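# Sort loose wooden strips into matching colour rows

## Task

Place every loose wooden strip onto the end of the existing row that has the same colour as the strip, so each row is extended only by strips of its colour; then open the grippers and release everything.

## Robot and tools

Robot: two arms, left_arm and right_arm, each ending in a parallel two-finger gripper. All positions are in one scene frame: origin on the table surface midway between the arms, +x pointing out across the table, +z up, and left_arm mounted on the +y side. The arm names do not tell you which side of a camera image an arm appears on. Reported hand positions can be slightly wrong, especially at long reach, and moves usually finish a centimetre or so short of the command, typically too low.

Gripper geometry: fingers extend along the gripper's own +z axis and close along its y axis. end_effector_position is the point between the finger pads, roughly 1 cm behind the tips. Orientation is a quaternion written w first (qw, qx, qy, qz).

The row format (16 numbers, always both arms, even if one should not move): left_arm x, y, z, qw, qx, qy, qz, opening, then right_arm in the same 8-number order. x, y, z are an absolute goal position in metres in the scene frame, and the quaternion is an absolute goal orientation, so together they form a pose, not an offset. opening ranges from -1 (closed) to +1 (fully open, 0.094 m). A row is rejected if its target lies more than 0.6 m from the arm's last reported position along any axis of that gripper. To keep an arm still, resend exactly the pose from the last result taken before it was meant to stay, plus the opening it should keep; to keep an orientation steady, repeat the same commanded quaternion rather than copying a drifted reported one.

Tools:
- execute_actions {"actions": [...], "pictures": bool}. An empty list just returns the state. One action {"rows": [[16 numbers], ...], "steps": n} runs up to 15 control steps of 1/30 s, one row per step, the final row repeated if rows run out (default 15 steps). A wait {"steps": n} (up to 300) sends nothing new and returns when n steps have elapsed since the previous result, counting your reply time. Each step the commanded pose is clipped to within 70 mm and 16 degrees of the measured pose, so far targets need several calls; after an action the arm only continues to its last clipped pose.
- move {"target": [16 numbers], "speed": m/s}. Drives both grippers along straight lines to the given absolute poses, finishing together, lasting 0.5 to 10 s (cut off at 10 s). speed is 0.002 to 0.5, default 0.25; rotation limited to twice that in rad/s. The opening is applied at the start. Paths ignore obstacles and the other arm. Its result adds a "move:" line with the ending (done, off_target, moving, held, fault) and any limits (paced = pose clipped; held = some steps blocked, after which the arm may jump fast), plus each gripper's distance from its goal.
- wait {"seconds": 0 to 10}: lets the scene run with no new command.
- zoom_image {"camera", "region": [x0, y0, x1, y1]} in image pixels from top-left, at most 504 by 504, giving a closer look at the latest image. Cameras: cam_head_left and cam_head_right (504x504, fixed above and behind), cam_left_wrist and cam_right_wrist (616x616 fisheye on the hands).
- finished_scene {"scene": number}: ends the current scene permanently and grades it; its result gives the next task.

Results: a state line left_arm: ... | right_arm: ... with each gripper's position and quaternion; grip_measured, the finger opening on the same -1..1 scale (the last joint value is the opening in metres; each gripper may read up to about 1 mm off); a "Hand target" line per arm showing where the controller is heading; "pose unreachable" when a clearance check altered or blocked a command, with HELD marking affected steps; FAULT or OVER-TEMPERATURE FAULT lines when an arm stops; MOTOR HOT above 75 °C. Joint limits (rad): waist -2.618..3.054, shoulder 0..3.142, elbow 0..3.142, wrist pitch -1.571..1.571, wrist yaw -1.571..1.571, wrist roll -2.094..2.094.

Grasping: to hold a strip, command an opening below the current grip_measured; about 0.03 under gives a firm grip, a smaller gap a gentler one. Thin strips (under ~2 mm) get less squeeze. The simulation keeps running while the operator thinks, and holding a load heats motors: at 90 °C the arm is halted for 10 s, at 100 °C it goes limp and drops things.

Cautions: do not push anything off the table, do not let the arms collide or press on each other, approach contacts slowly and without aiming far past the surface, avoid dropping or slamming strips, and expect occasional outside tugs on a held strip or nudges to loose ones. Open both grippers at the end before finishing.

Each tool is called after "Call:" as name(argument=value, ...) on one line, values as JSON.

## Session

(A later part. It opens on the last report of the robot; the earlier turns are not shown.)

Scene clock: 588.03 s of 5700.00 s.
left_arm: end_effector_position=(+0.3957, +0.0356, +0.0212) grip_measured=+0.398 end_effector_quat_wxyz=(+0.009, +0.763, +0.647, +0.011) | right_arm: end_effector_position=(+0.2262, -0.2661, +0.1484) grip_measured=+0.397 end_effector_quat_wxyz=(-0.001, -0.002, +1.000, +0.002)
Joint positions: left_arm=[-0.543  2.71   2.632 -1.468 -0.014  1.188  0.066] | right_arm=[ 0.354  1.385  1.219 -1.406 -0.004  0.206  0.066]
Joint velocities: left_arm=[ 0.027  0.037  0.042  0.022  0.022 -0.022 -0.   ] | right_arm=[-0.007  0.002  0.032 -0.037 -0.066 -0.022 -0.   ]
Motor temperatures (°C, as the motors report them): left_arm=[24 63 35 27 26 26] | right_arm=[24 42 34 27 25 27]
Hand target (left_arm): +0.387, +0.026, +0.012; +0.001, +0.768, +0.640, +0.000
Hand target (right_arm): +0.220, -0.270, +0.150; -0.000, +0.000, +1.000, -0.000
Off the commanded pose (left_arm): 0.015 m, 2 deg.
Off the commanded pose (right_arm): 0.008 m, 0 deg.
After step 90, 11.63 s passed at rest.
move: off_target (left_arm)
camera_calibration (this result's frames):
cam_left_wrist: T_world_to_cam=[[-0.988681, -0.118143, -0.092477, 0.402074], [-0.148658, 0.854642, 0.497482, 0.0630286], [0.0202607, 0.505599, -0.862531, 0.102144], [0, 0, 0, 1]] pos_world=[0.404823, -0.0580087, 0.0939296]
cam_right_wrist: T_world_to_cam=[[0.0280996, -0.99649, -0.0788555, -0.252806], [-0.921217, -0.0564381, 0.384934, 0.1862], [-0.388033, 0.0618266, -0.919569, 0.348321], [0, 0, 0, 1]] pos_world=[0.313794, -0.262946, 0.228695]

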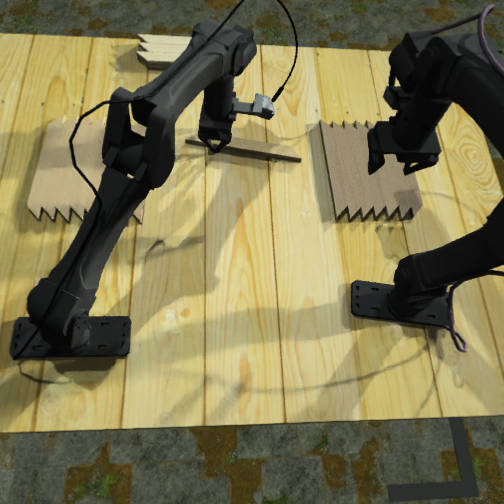

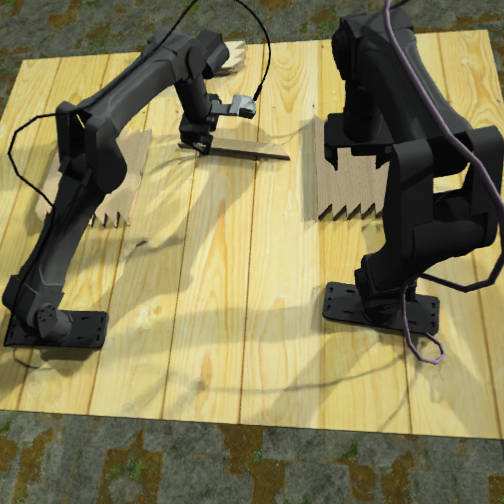

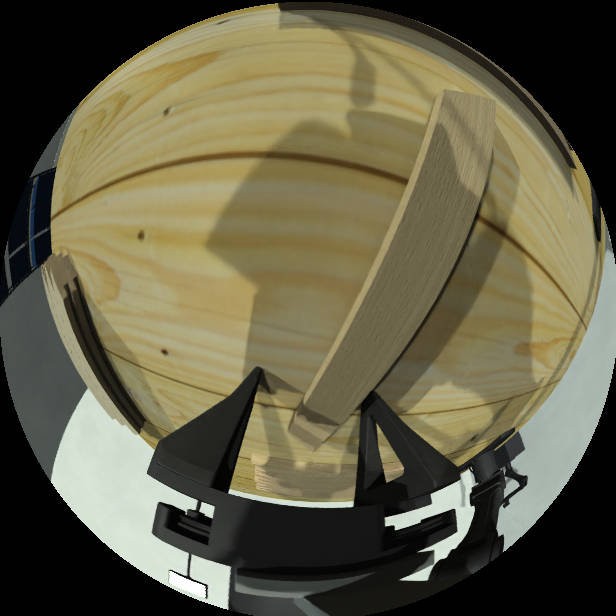

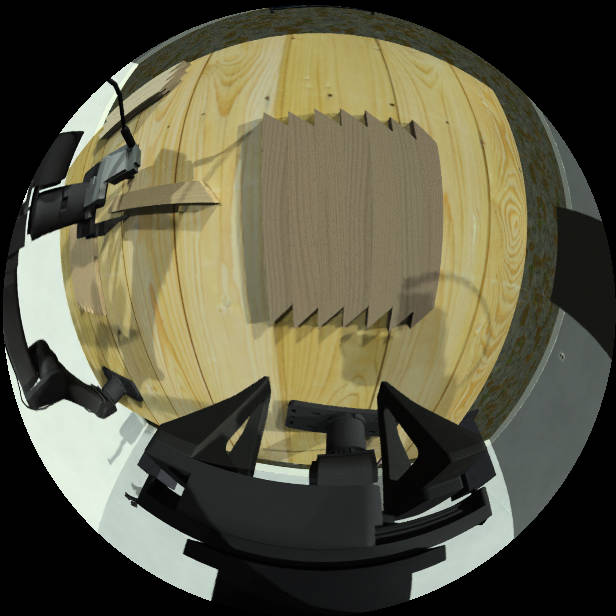

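Call:
move(target=[0.3957,0.0356,0.018,0,0.768,0.640,0,-0.465,0.22,-0.27,0.15,0,0,1,0,0.4], speed=0.03)

Call:
move(target=[0.38,0.05,0.075,0,0.768,0.640,0,-0.465,0.22,-0.27,0.15,0,0,1,0,0.4], speed=0.06)

Scene clock: 594.00 s of 5700.00 s.
left_arm: end_effector_position=(+0.3964, +0.0353, +0.0214) grip_measured=-0.432 end_effector_quat_wxyz=(+0.005, +0.767, +0.642, +0.009) | right_arm: end_effector_position=(+0.2262, -0.2661, +0.1484) grip_measured=+0.397 end_effector_quat_wxyz=(-0.001, -0.002, +1.000, +0.002)
Joint positions: left_arm=[-0.543  2.762  2.735 -1.528 -0.015  1.2    0.027] | right_arm=[ 0.354  1.385  1.219 -1.406 -0.004  0.206  0.066]
Joint velocities: left_arm=[ 0.002  0.022  0.095 -0.051 -0.037  0.007  0.   ] | right_arm=[-0.007 -0.007  0.022  0.007 -0.022 -0.037 -0.001]
Motor temperatures (°C, as the motors report them): left_arm=[24 62 35 27 26 26] | right_arm=[24 42 34 27 25 27]
Hand target (left_arm): +0.395, +0.036, +0.018; +0.002, +0.768, +0.640, +0.001
Hand target (right_arm): +0.220, -0.270, +0.150; -0.000, +0.000, +1.000, -0.000
Off the commanded pose (left_arm): 0.003 m, 1 deg.
Off the commanded pose (right_arm): 0.008 m, 0 deg.
After step 90, 2.20 s passed at rest.
move: done
camera_calibration (this result's frames):
cam_left_wrist: T_world_to_cam=[[-0.990698, -0.10561, -0.0858136, 0.402948], [-0.134579, 0.853774, 0.50295, 0.0576393], [0.020149, 0.50982, -0.860045, 0.102341], [0, 0, 0, 1]] pos_world=[0.404895, -0.0588312, 0.0936068]
cam_right_wrist: T_world_to_cam=[[0.0280996, -0.99649, -0.0788555, -0.252806], [-0.921217, -0.0564381, 0.384934, 0.1862], [-0.388033, 0.0618266, -0.919569, 0.348321], [0, 0, 0, 1]] pos_world=[0.313794, -0.262946, 0.228695]

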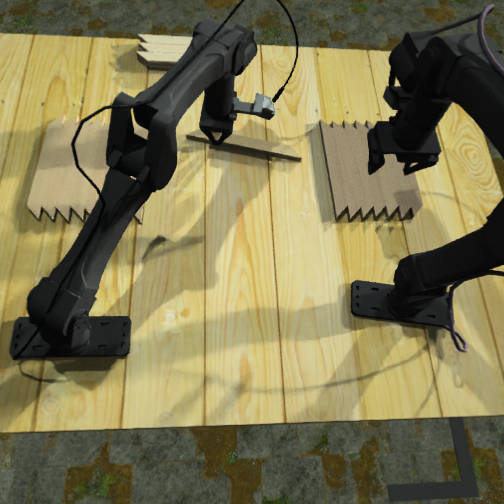

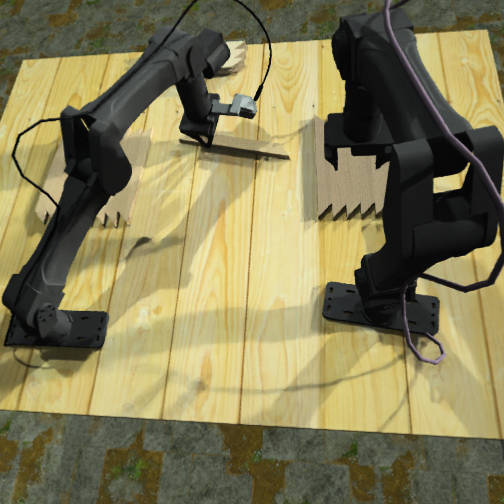

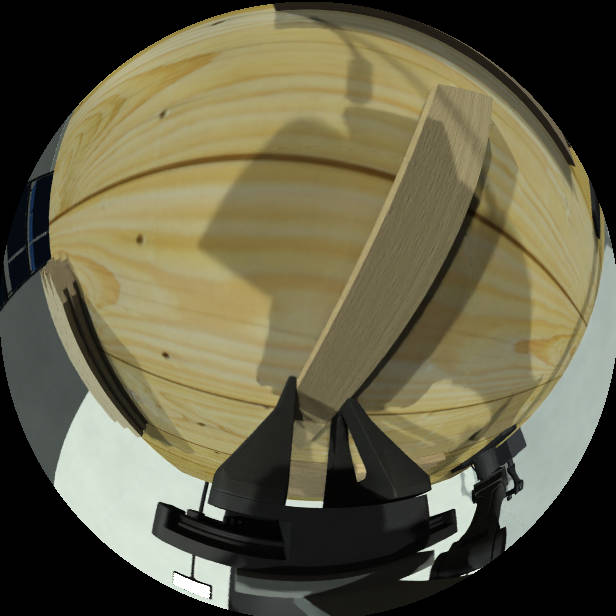

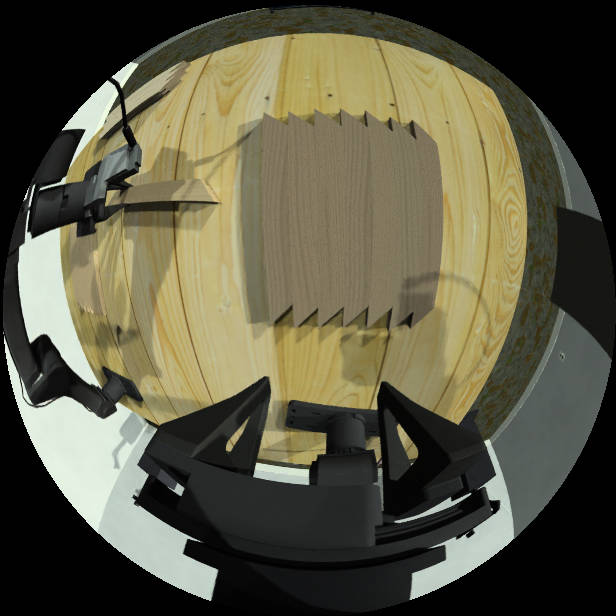

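Scene clock: 595.30 s of 5700.00 s.
left_arm: end_effector_position=(+0.3797, +0.0454, +0.0603) grip_measured=-0.432 end_effector_quat_wxyz=(-0.000, +0.771, +0.637, +0.008) | right_arm: end_effector_position=(+0.2262, -0.2661, +0.1484) grip_measured=+0.397 end_effector_quat_wxyz=(-0.001, -0.002, +1.000, +0.002)
Joint positions: left_arm=[-0.543  2.629  2.631 -1.568 -0.015  1.213  0.027] | right_arm=[ 0.354  1.385  1.219 -1.406 -0.004  0.206  0.066]
Joint velocities: left_arm=[ 0.007 -0.002 -0.032  0.037 -0.037 -0.037 -0.   ] | right_arm=[-0.002  0.002 -0.012  0.051 -0.037 -0.051 -0.   ]
Motor temperatures (°C, as the motors report them): left_arm=[24 63 35 27 26 26] | right_arm=[24 42 34 27 25 27]
Hand target (left_arm): +0.380, +0.051, +0.074; +0.009, +0.768, +0.640, +0.003
Hand target (right_arm): +0.220, -0.270, +0.150; -0.000, +0.000, +1.000, -0.000
Off the commanded pose (left_arm): 0.015 m, 1 deg.
Off the commanded pose (right_arm): 0.008 m, 0 deg.
joint sent to its limit (left arm) — the command would take joint 4 (wrist pitch) past its lower limit, so that joint was sent only as far as its limit.
move: off_target (left_arm)
camera_calibration (this result's frames):
cam_left_wrist: T_world_to_cam=[[-0.992733, -0.0922787, -0.0772447, 0.390519], [-0.118852, 0.8525, 0.509037, 0.0209114], [0.0188778, 0.514518, -0.857272, 0.131045], [0, 0, 0, 1]] pos_world=[0.387692, -0.0492154, 0.131862]
cam_right_wrist: T_world_to_cam=[[0.0280996, -0.99649, -0.0788555, -0.252806], [-0.921217, -0.0564381, 0.384934, 0.1862], [-0.388033, 0.0618266, -0.919569, 0.348321], [0, 0, 0, 1]] pos_world=[0.313794, -0.262946, 0.228695]

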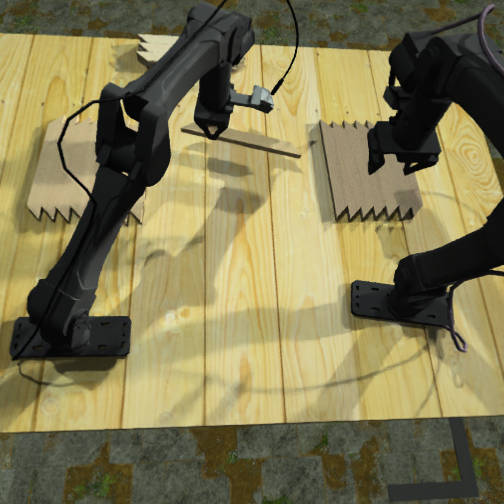

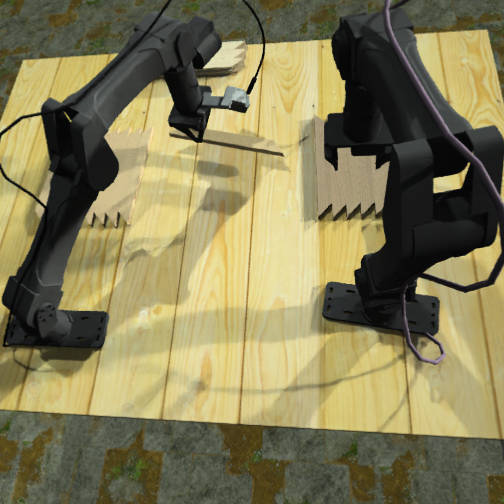

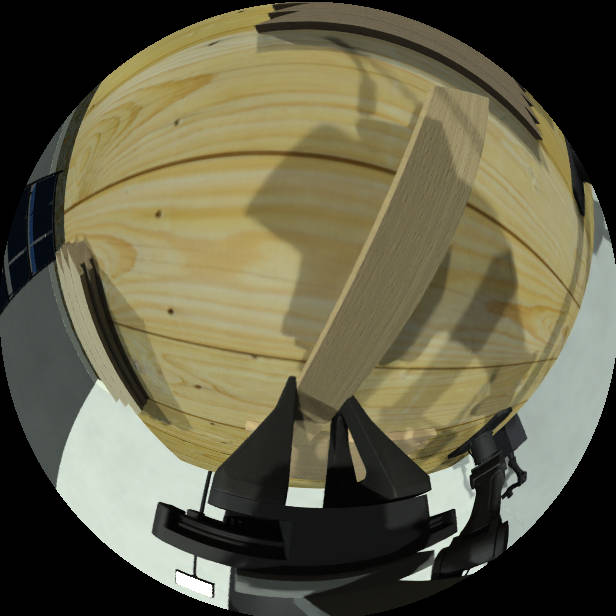

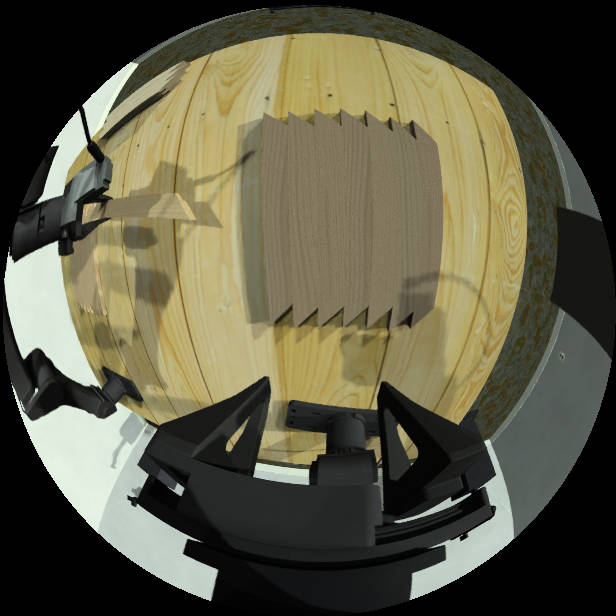

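Call:
move(target=[0.247,0.137,0.08,0,0.0436,0.999,0,-0.465,0.22,-0.27,0.15,0,0,1,0,0.4], speed=0.1)

Scene clock: 621.20 s of 5700.00 s.
left_arm: end_effector_position=(+0.2445, +0.1380, +0.0703) grip_measured=-0.429 end_effector_quat_wxyz=(-0.019, +0.054, +0.998, +0.013) | right_arm: end_effector_position=(+0.2262, -0.2661, +0.1484) grip_measured=+0.397 end_effector_quat_wxyz=(-0.001, -0.002, +1.000, +0.002)
Joint positions: left_arm=[-0.513  1.869  1.418 -1.167 -0.007 -0.409  0.027] | right_arm=[ 0.354  1.385  1.219 -1.406 -0.004  0.206  0.066]
Joint velocities: left_arm=[-0.007 -0.007 -0.007  0.051 -0.066 -0.037  0.   ] | right_arm=[-0.012  0.002  0.002  0.007  0.007 -0.081 -0.   ]
Motor temperatures (°C, as the motors report them): left_arm=[24 69 35 27 26 26] | right_arm=[24 41 34 27 25 27]
Hand target (left_arm): +0.250, +0.139, +0.079; -0.000, +0.044, +0.999, +0.000
Hand target (right_arm): +0.220, -0.270, +0.150; -0.000, +0.000, +1.000, -0.000
Off the commanded pose (left_arm): 0.010 m, 3 deg.
Off the commanded pose (right_arm): 0.008 m, 0 deg.
After step 90, 14.13 s passed at rest.
move: off_target (left_arm)
camera_calibration (this result's frames):
cam_left_wrist: T_world_to_cam=[[0.170993, -0.980276, -0.0991022, 0.105131], [-0.826489, -0.197464, 0.527185, 0.237516], [-0.536356, -0.00823806, -0.843952, 0.301509], [0, 0, 0, 1]] pos_world=[0.340043, 0.152442, 0.139663]
cam_right_wrist: T_world_to_cam=[[0.0280996, -0.99649, -0.0788555, -0.252806], [-0.921217, -0.0564381, 0.384934, 0.1862], [-0.388033, 0.0618266, -0.919569, 0.348321], [0, 0, 0, 1]] pos_world=[0.313794, -0.262946, 0.228695]

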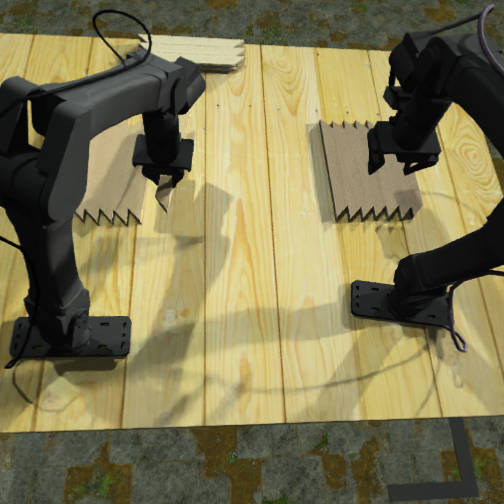

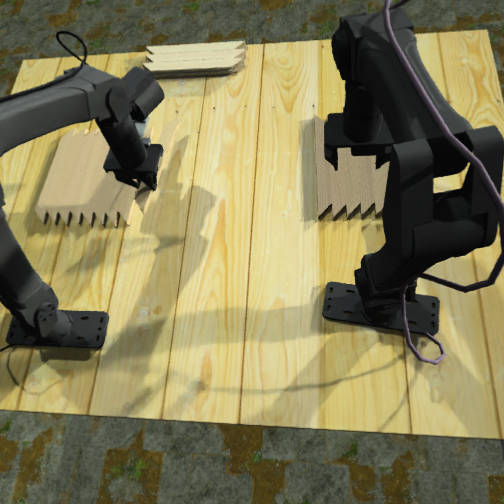

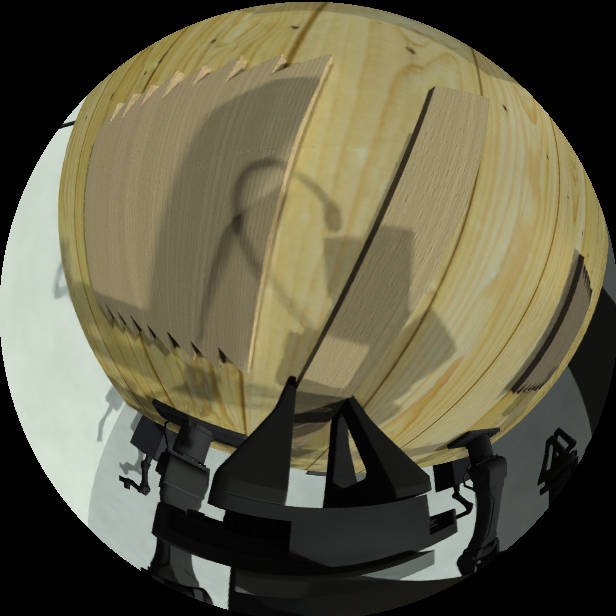

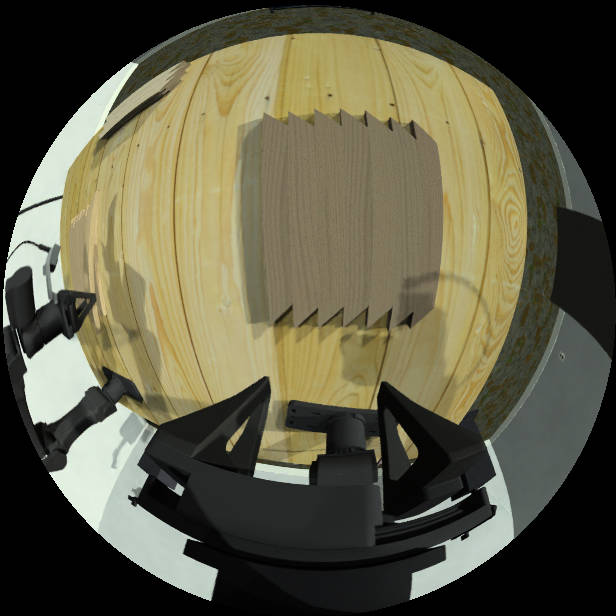

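Call:
move(target=[0.247,0.139,0.013,0,0.0436,0.999,0,-0.465,0.22,-0.27,0.15,0,0,1,0,0.4], speed=0.04)

Scene clock: 627.40 s of 5700.00 s.
left_arm: end_effector_position=(+0.2471, +0.1365, +0.0174) grip_measured=-0.429 end_effector_quat_wxyz=(+0.002, +0.049, +0.999, +0.002) | right_arm: end_effector_position=(+0.2262, -0.2661, +0.1484) grip_measured=+0.397 end_effector_quat_wxyz=(-0.001, -0.002, +1.000, +0.002)
Joint positions: left_arm=[-0.513  1.898  1.238 -0.909 -0.007 -0.418  0.027] | right_arm=[ 0.354  1.385  1.219 -1.406 -0.004  0.206  0.066]
Joint velocities: left_arm=[-0.017  0.012 -0.002  0.037 -0.066  0.007 -0.   ] | right_arm=[-0.007 -0.027 -0.017  0.022 -0.066  0.022  0.   ]
Motor temperatures (°C, as the motors report them): left_arm=[24 66 35 27 26 26] | right_arm=[24 41 34 27 25 27]
Hand target (left_arm): +0.248, +0.138, +0.013; +0.000, +0.043, +0.999, +0.000
Hand target (right_arm): +0.220, -0.270, +0.150; -0.000, +0.000, +1.000, -0.000
Off the commanded pose (left_arm): 0.005 m, 1 deg.
Off the commanded pose (right_arm): 0.008 m, 0 deg.
After step 90, 1.33 s passed at rest.
move: done
camera_calibration (this result's frames):
cam_left_wrist: T_world_to_cam=[[0.183112, -0.980701, -0.0685289, 0.0945477], [-0.846251, -0.192717, 0.496708, 0.271999], [-0.500328, -0.0329604, -0.865208, 0.253089], [0, 0, 0, 1]] pos_world=[0.339494, 0.153484, 0.0903493]
cam_right_wrist: T_world_to_cam=[[0.0280996, -0.99649, -0.0788555, -0.252806], [-0.921217, -0.0564381, 0.384934, 0.1862], [-0.388033, 0.0618266, -0.919569, 0.348321], [0, 0, 0, 1]] pos_world=[0.313794, -0.262946, 0.228695]

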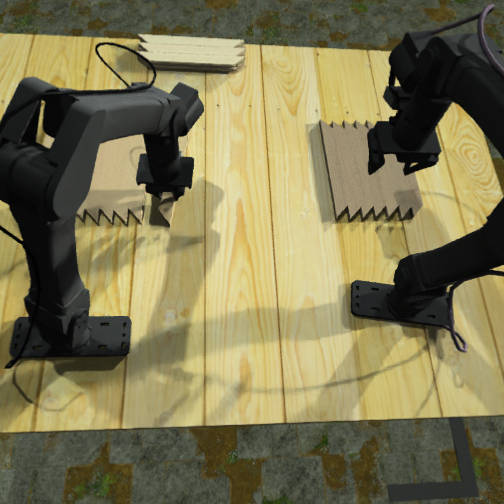

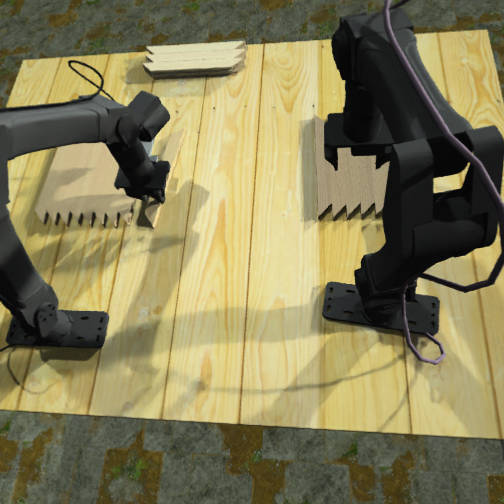

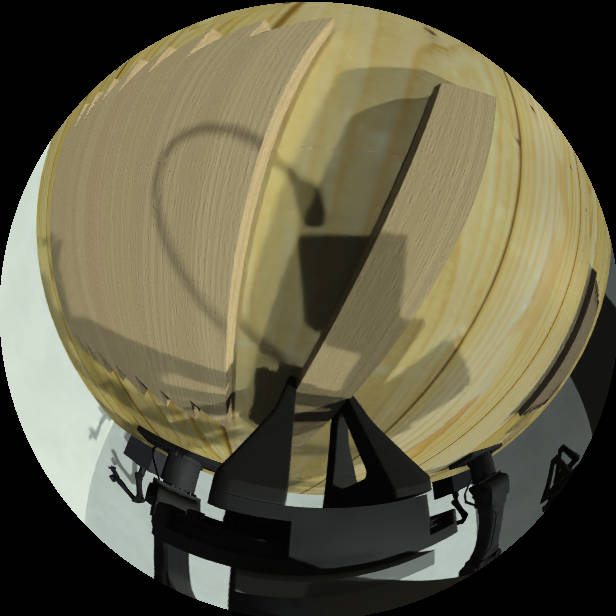

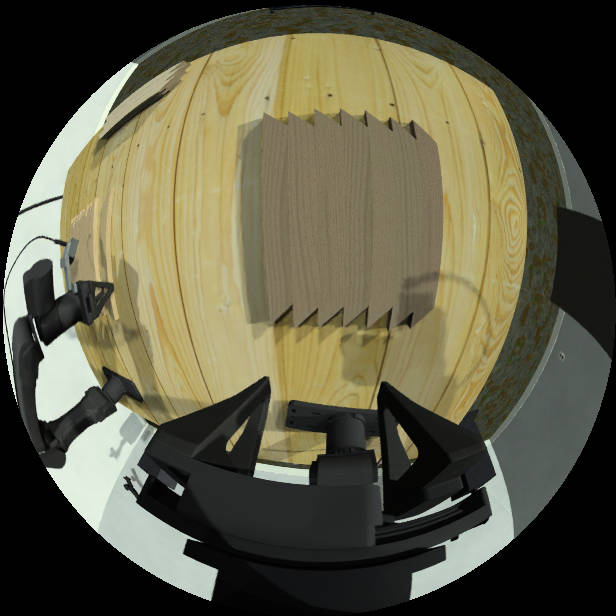

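Call:
move(target=[0.247,0.137,0.03,0,-0.035,0.999,0,-0.465,0.22,-0.27,0.15,0,0,1,0,0.4], speed=0.04)

Call:
move(target=[0.247,0.139,0.013,0,-0.035,0.999,0,-0.465,0.22,-0.27,0.15,0,0,1,0,0.4], speed=0.03)

Scene clock: 654.47 s of 5700.00 s.
left_arm: end_effector_position=(+0.2439, +0.1384, +0.0174) grip_measured=-0.429 end_effector_quat_wxyz=(-0.004, -0.026, +1.000, +0.006) | right_arm: end_effector_position=(+0.2262, -0.2661, +0.1484) grip_measured=+0.397 end_effector_quat_wxyz=(-0.001, -0.002, +1.000, +0.002)
Joint positions: left_arm=[-0.513  1.898  1.238 -0.924 -0.007 -0.568  0.027] | right_arm=[ 0.354  1.385  1.219 -1.406 -0.004  0.206  0.066]
Joint velocities: left_arm=[-0.017  0.012  0.012 -0.022 -0.051 -0.051  0.002] | right_arm=[-0.007 -0.002  0.007 -0.022  0.022  0.022 -0.001]
Motor temperatures (°C, as the motors report them): left_arm=[24 57 34 27 26 26] | right_arm=[24 41 34 27 25 27]
Hand target (left_arm): +0.247, +0.137, +0.030; +0.000, -0.035, +0.999, -0.000
Hand target (right_arm): +0.220, -0.270, +0.150; -0.000, +0.000, +1.000, -0.000
Off the commanded pose (left_arm): 0.013 m, 1 deg.
Off the commanded pose (right_arm): 0.008 m, 0 deg.
After step 90, 21.73 s passed at rest.
move: off_target (left_arm)
camera_calibration (this result's frames):
cam_left_wrist: T_world_to_cam=[[0.327355, -0.941611, -0.0787862, 0.0565196], [-0.801641, -0.320896, 0.504379, 0.276339], [-0.500211, -0.101953, -0.859881, 0.260984], [0, 0, 0, 1]] pos_world=[0.33357, 0.168504, 0.0894884]
cam_right_wrist: T_world_to_cam=[[0.0280996, -0.99649, -0.0788555, -0.252806], [-0.921217, -0.0564381, 0.384934, 0.1862], [-0.388033, 0.0618266, -0.919569, 0.348321], [0, 0, 0, 1]] pos_world=[0.313794, -0.262946, 0.228695]

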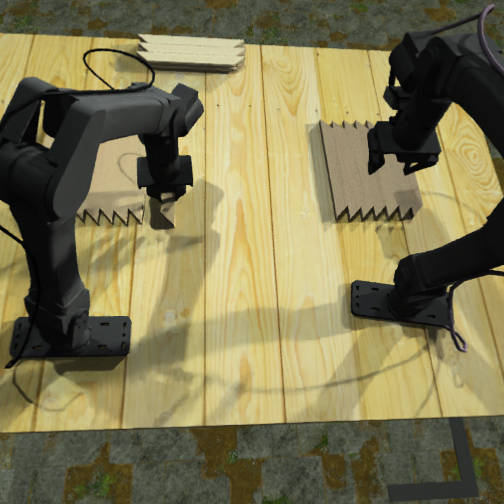

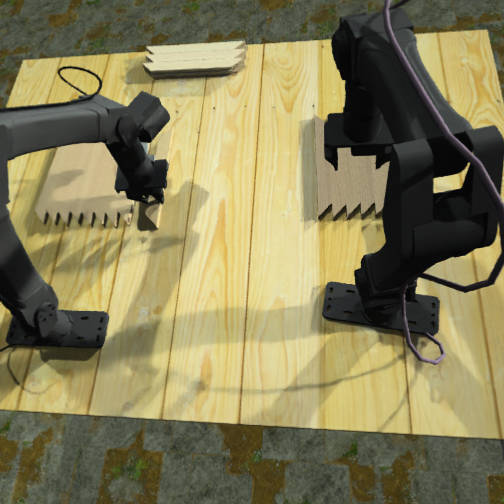

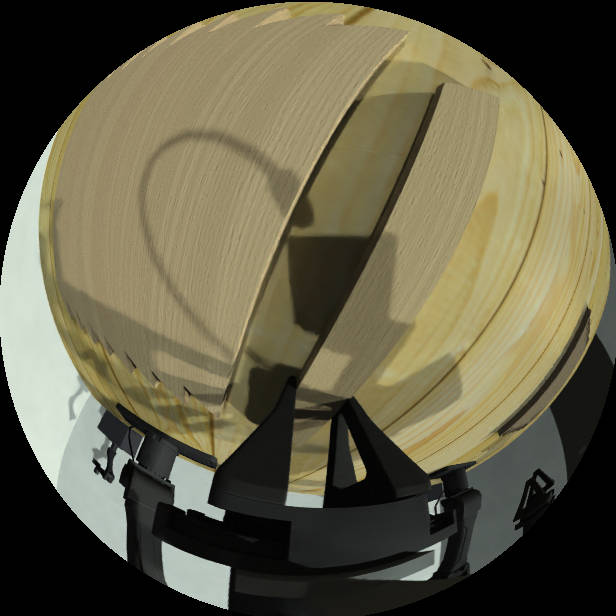

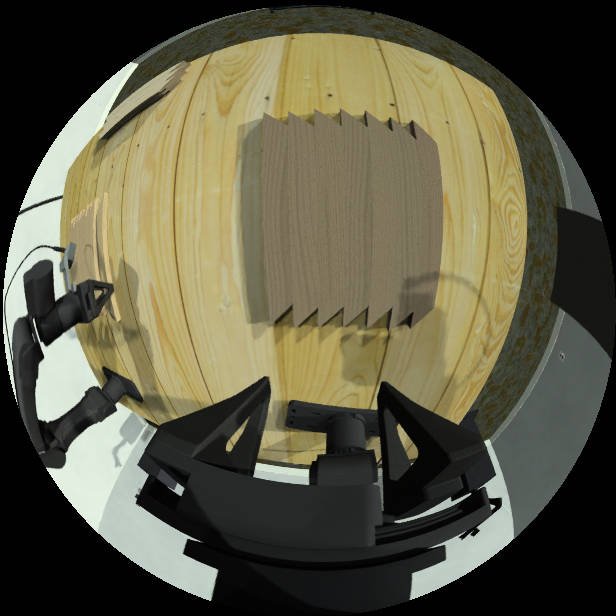

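Scene clock: 655.17 s of 5700.00 s.
left_arm: end_effector_position=(+0.2474, +0.1364, +0.0174) grip_measured=-0.429 end_effector_quat_wxyz=(+0.003, -0.028, +1.000, +0.002) | right_arm: end_effector_position=(+0.2262, -0.2661, +0.1484) grip_measured=+0.397 end_effector_quat_wxyz=(-0.001, -0.002, +1.000, +0.002)
Joint positions: left_arm=[-0.513  1.898  1.238 -0.908 -0.007 -0.573  0.027] | right_arm=[ 0.354  1.385  1.219 -1.406 -0.004  0.206  0.066]
Joint velocities: left_arm=[-0.012  0.012  0.002  0.037 -0.037  0.037 -0.   ] | right_arm=[-0.007 -0.017 -0.012  0.007  0.095  0.037 -0.001]
Motor temperatures (°C, as the motors report them): left_arm=[24 57 34 27 26 26] | right_arm=[24 41 34 27 25 27]
Hand target (left_arm): +0.247, +0.139, +0.013; +0.000, -0.035, +0.999, +0.000
Hand target (right_arm): +0.220, -0.270, +0.150; -0.000, +0.000, +1.000, -0.000
Off the commanded pose (left_arm): 0.005 m, 1 deg.
Off the commanded pose (right_arm): 0.008 m, 0 deg.
move: done
camera_calibration (this result's frames):
cam_left_wrist: T_world_to_cam=[[0.332679, -0.940676, -0.0667322, 0.0518773], [-0.807157, -0.320623, 0.49568, 0.279974], [-0.48767, -0.111039, -0.865938, 0.260739], [0, 0, 0, 1]] pos_world=[0.335879, 0.167518, 0.090468]
cam_right_wrist: T_world_to_cam=[[0.0280996, -0.99649, -0.0788555, -0.252806], [-0.921217, -0.0564381, 0.384934, 0.1862], [-0.388033, 0.0618266, -0.919569, 0.348321], [0, 0, 0, 1]] pos_world=[0.313794, -0.262946, 0.228695]

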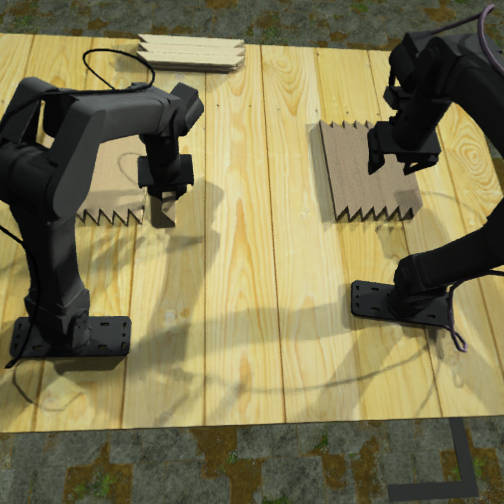

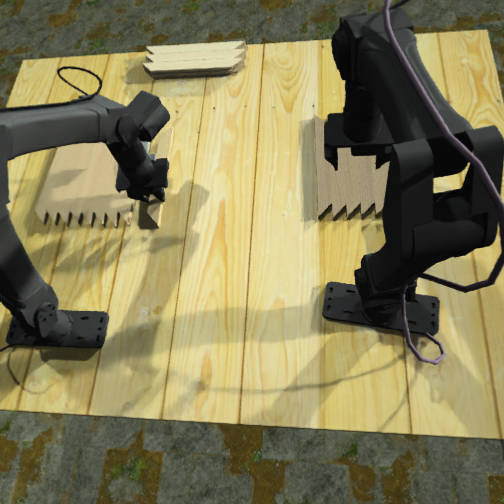

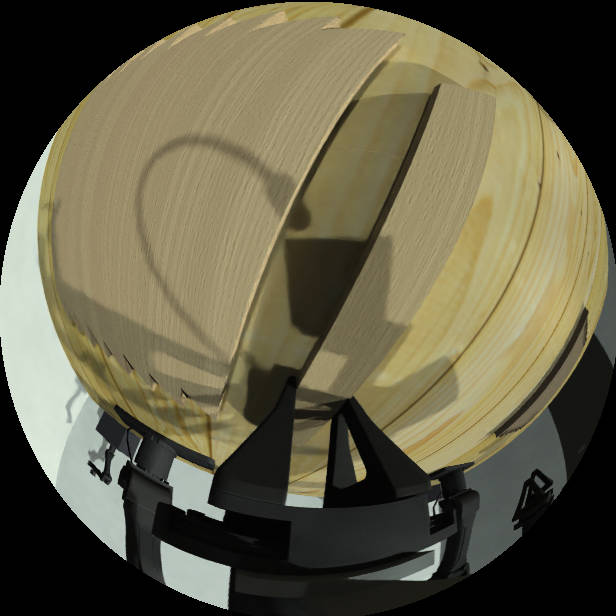

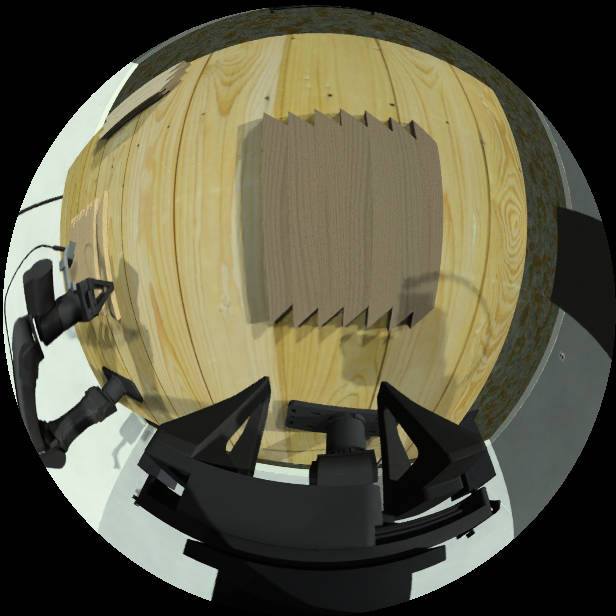

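Call:
move(target=[0.247,0.137,0.017,0,-0.03,0.999,0,-0.25,0.22,-0.27,0.15,0,0,1,0,0.4], speed=0.03)

Call:
move(target=[0.247,0.137,0.07,0,0,1,0,-0.25,0.22,-0.27,0.15,0,0,1,0,0.4], speed=0.06)

Call:
move(target=[0.31,0.085,0.065,0,0.0436,0.999,0,-1,0.22,-0.27,0.15,0,0,1,0,0.4], speed=0.1)

Scene clock: 665.87 s of 5700.00 s.
left_arm: end_effector_position=(+0.2475, +0.1363, +0.0174) grip_measured=-0.252 end_effector_quat_wxyz=(+0.003, -0.028, +1.000, +0.002) | right_arm: end_effector_position=(+0.2262, -0.2661, +0.1484) grip_measured=+0.397 end_effector_quat_wxyz=(-0.001, -0.002, +1.000, +0.002)
Joint positions: left_arm=[-0.513  1.898  1.238 -0.907 -0.007 -0.573  0.035] | right_arm=[ 0.354  1.385  1.219 -1.406 -0.004  0.206  0.066]
Joint velocities: left_arm=[ 0.002 -0.022 -0.012  0.007 -0.007 -0.066  0.001] | right_arm=[-0.007 -0.002  0.012 -0.081  0.066  0.022  0.001]
Motor temperatures (°C, as the motors report them): left_arm=[24 56 34 27 26 26] | right_arm=[24 41 34 27 25 27]
Hand target (left_arm): +0.247, +0.137, +0.017; -0.000, -0.030, +1.000, +0.000
Hand target (right_arm): +0.220, -0.270, +0.150; -0.000, +0.000, +1.000, -0.000
Off the commanded pose (left_arm): 0.001 m, 0 deg.
Off the commanded pose (right_arm): 0.008 m, 0 deg.
After step 90, 7.00 s passed at rest.
move: done
camera_calibration (this result's frames):
cam_left_wrist: T_world_to_cam=[[0.333082, -0.940574, -0.0661541, 0.0516107], [-0.807364, -0.320743, 0.495265, 0.280152], [-0.487052, -0.111554, -0.86622, 0.260731], [0, 0, 0, 1]] pos_world=[0.335984, 0.167486, 0.0905156]
cam_right_wrist: T_world_to_cam=[[0.0280996, -0.99649, -0.0788555, -0.252806], [-0.921217, -0.0564381, 0.384934, 0.1862], [-0.388033, 0.0618266, -0.919569, 0.348321], [0, 0, 0, 1]] pos_world=[0.313794, -0.262946, 0.228695]

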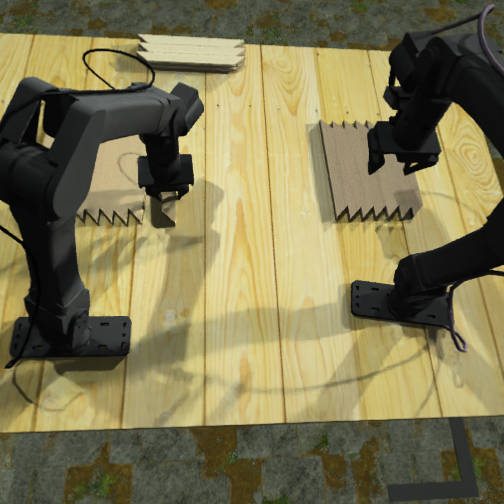

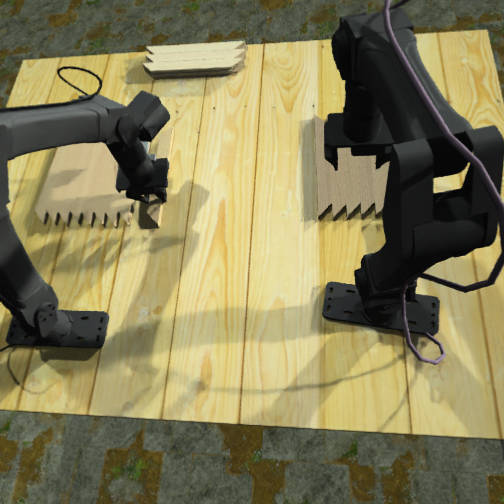

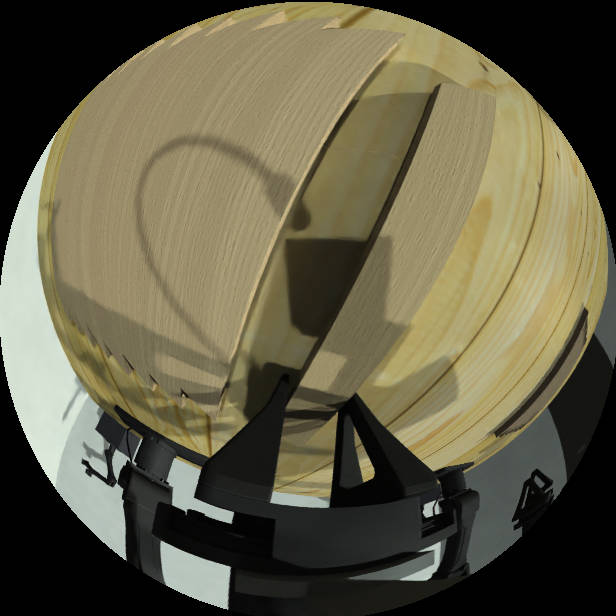

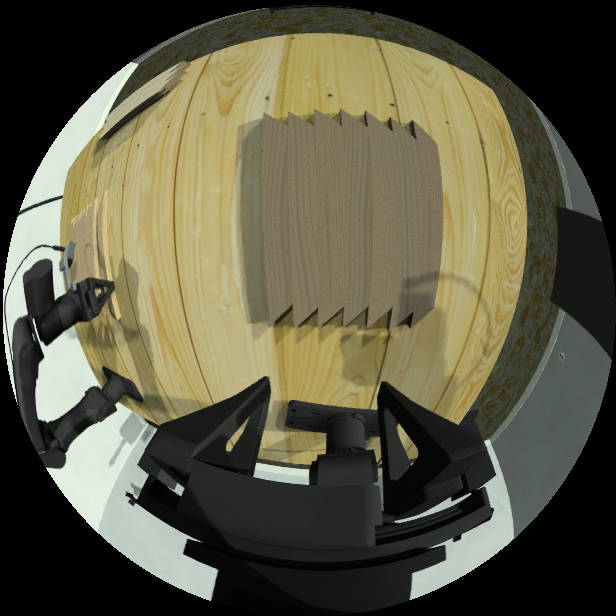

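Scene clock: 667.27 s of 5700.00 s.
left_arm: end_effector_position=(+0.2407, +0.1402, +0.0554) grip_measured=-0.252 end_effector_quat_wxyz=(-0.014, -0.000, +1.000, +0.012) | right_arm: end_effector_position=(+0.2262, -0.2661, +0.1484) grip_measured=+0.397 end_effector_quat_wxyz=(-0.001, -0.002, +1.000, +0.002)
Joint positions: left_arm=[-0.513  1.857  1.344 -1.094 -0.007 -0.517  0.035] | right_arm=[ 0.354  1.385  1.219 -1.406 -0.004  0.206  0.066]
Joint velocities: left_arm=[ 0.032 -0.012  0.002 -0.095  0.022 -0.007  0.   ] | right_arm=[ 0.002 -0.007 -0.027 -0.022 -0.037  0.022 -0.001]
Motor temperatures (°C, as the motors report them): left_arm=[24 56 34 27 26 26] | right_arm=[24 41 34 27 25 27]
Hand target (left_arm): +0.246, +0.138, +0.070; +0.000, +0.000, +1.000, +0.000
Hand target (right_arm): +0.220, -0.270, +0.150; -0.000, +0.000, +1.000, -0.000
Off the commanded pose (left_arm): 0.016 m, 2 deg.
Off the commanded pose (right_arm): 0.008 m, 0 deg.
move: off_target (left_arm)
camera_calibration (this result's frames):
cam_left_wrist: T_world_to_cam=[[0.276584, -0.956209, -0.0957424, 0.0774463], [-0.806081, -0.285087, 0.518613, 0.250474], [-0.523197, -0.0662638, -0.849632, 0.292231], [0, 0, 0, 1]] pos_world=[0.333376, 0.164826, 0.125805]
cam_right_wrist: T_world_to_cam=[[0.0280996, -0.99649, -0.0788555, -0.252806], [-0.921217, -0.0564381, 0.384934, 0.1862], [-0.388033, 0.0618266, -0.919569, 0.348321], [0, 0, 0, 1]] pos_world=[0.313794, -0.262946, 0.228695]

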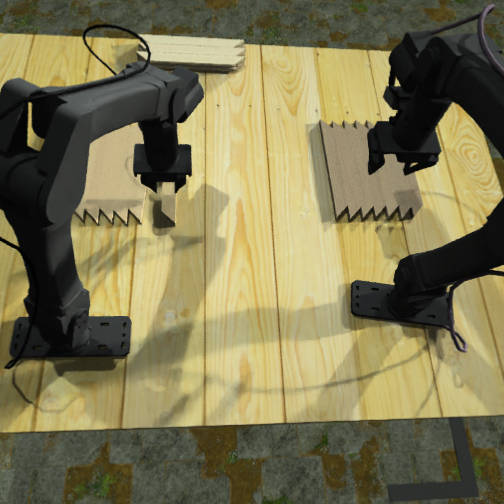

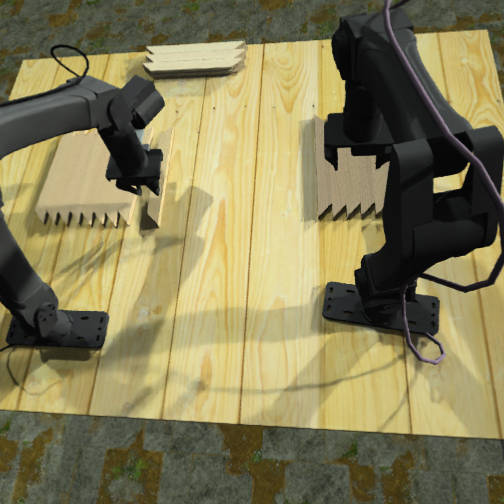

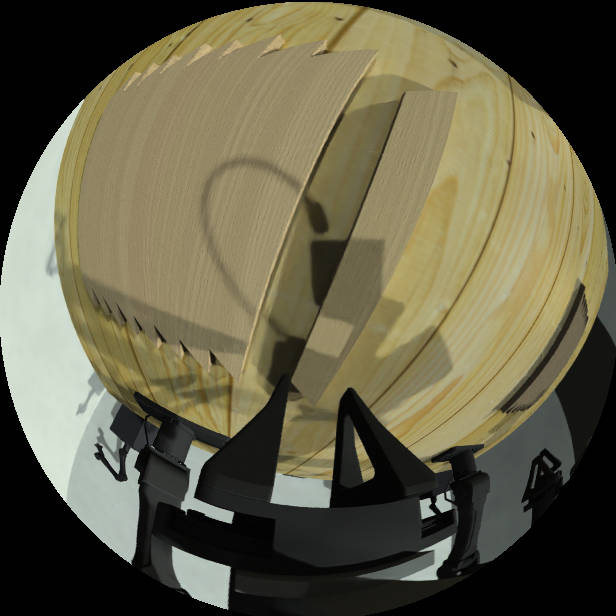

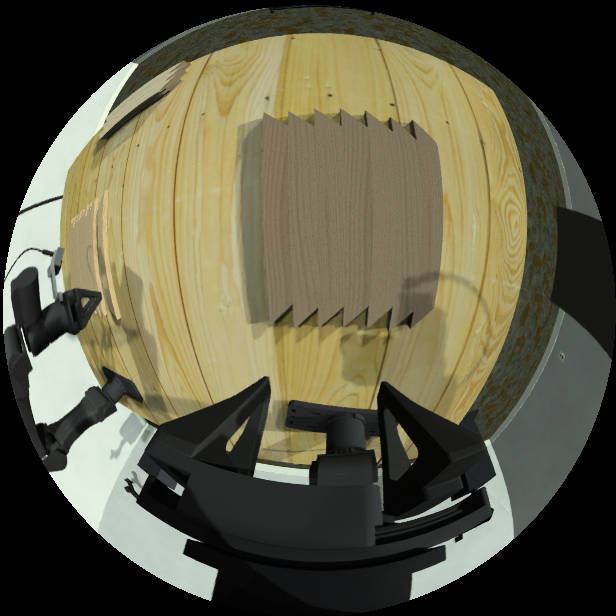

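Scene clock: 668.70 s of 5700.00 s.
left_arm: end_effector_position=(+0.3082, +0.0912, +0.0604) grip_measured=-0.988 end_effector_quat_wxyz=(-0.002, +0.035, +0.999, +0.005) | right_arm: end_effector_position=(+0.2262, -0.2661, +0.1484) grip_measured=+0.397 end_effector_quat_wxyz=(-0.001, -0.002, +1.000, +0.002)
Joint positions: left_arm=[-0.535  2.142  1.776 -1.211 -0.007 -0.469  0.001] | right_arm=[ 0.354  1.385  1.219 -1.406 -0.004  0.206  0.066]
Joint velocities: left_arm=[-0.002 -0.017 -0.017 -0.007 -0.095  0.037  0.001] | right_arm=[-0.007  0.002  0.002 -0.051 -0.022 -0.022  0.001]
Motor temperatures (°C, as the motors report them): left_arm=[24 56 35 27 26 26] | right_arm=[24 41 34 27 25 27]
Hand target (left_arm): +0.308, +0.084, +0.066; +0.000, +0.044, +0.999, -0.000
Hand target (right_arm): +0.220, -0.270, +0.150; -0.000, +0.000, +1.000, -0.000
Off the commanded pose (left_arm): 0.008 m, 1 deg.
Off the commanded pose (right_arm): 0.008 m, 0 deg.
move: done
camera_calibration (this result's frames):
cam_left_wrist: T_world_to_cam=[[0.210546, -0.974743, -0.0744691, 0.03317], [-0.836589, -0.219066, 0.502124, 0.292709], [-0.505756, -0.0434204, -0.861583, 0.321819], [0, 0, 0, 1]] pos_world=[0.400655, 0.110428, 0.132768]
cam_right_wrist: T_world_to_cam=[[0.0280996, -0.99649, -0.0788555, -0.252806], [-0.921217, -0.0564381, 0.384934, 0.1862], [-0.388033, 0.0618266, -0.919569, 0.348321], [0, 0, 0, 1]] pos_world=[0.313794, -0.262946, 0.228695]

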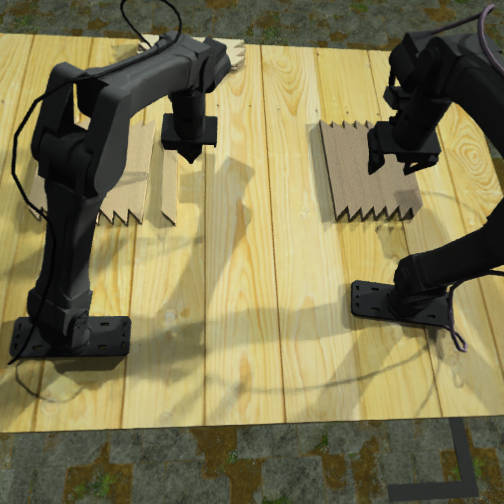

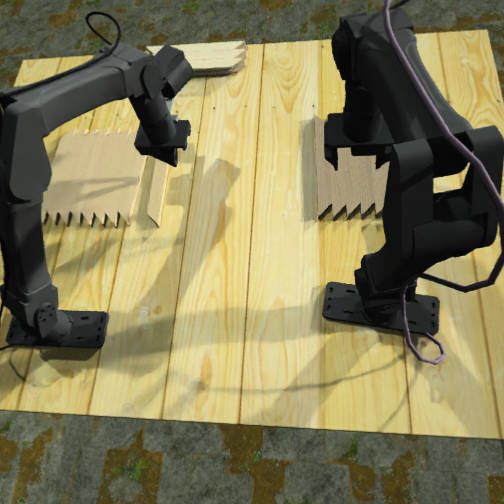

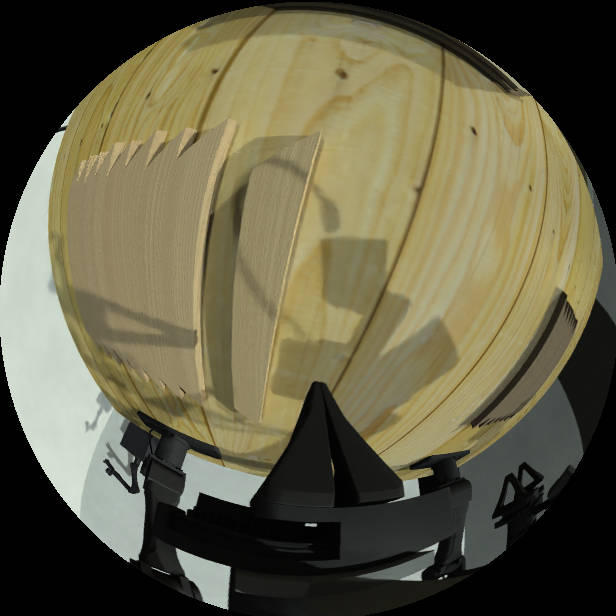

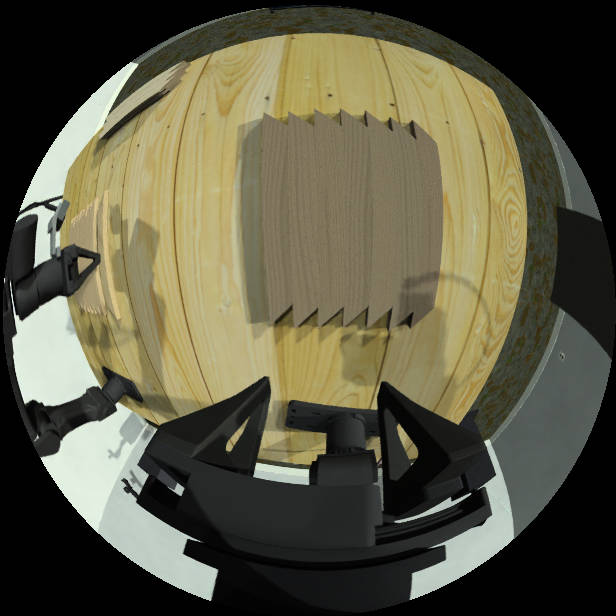

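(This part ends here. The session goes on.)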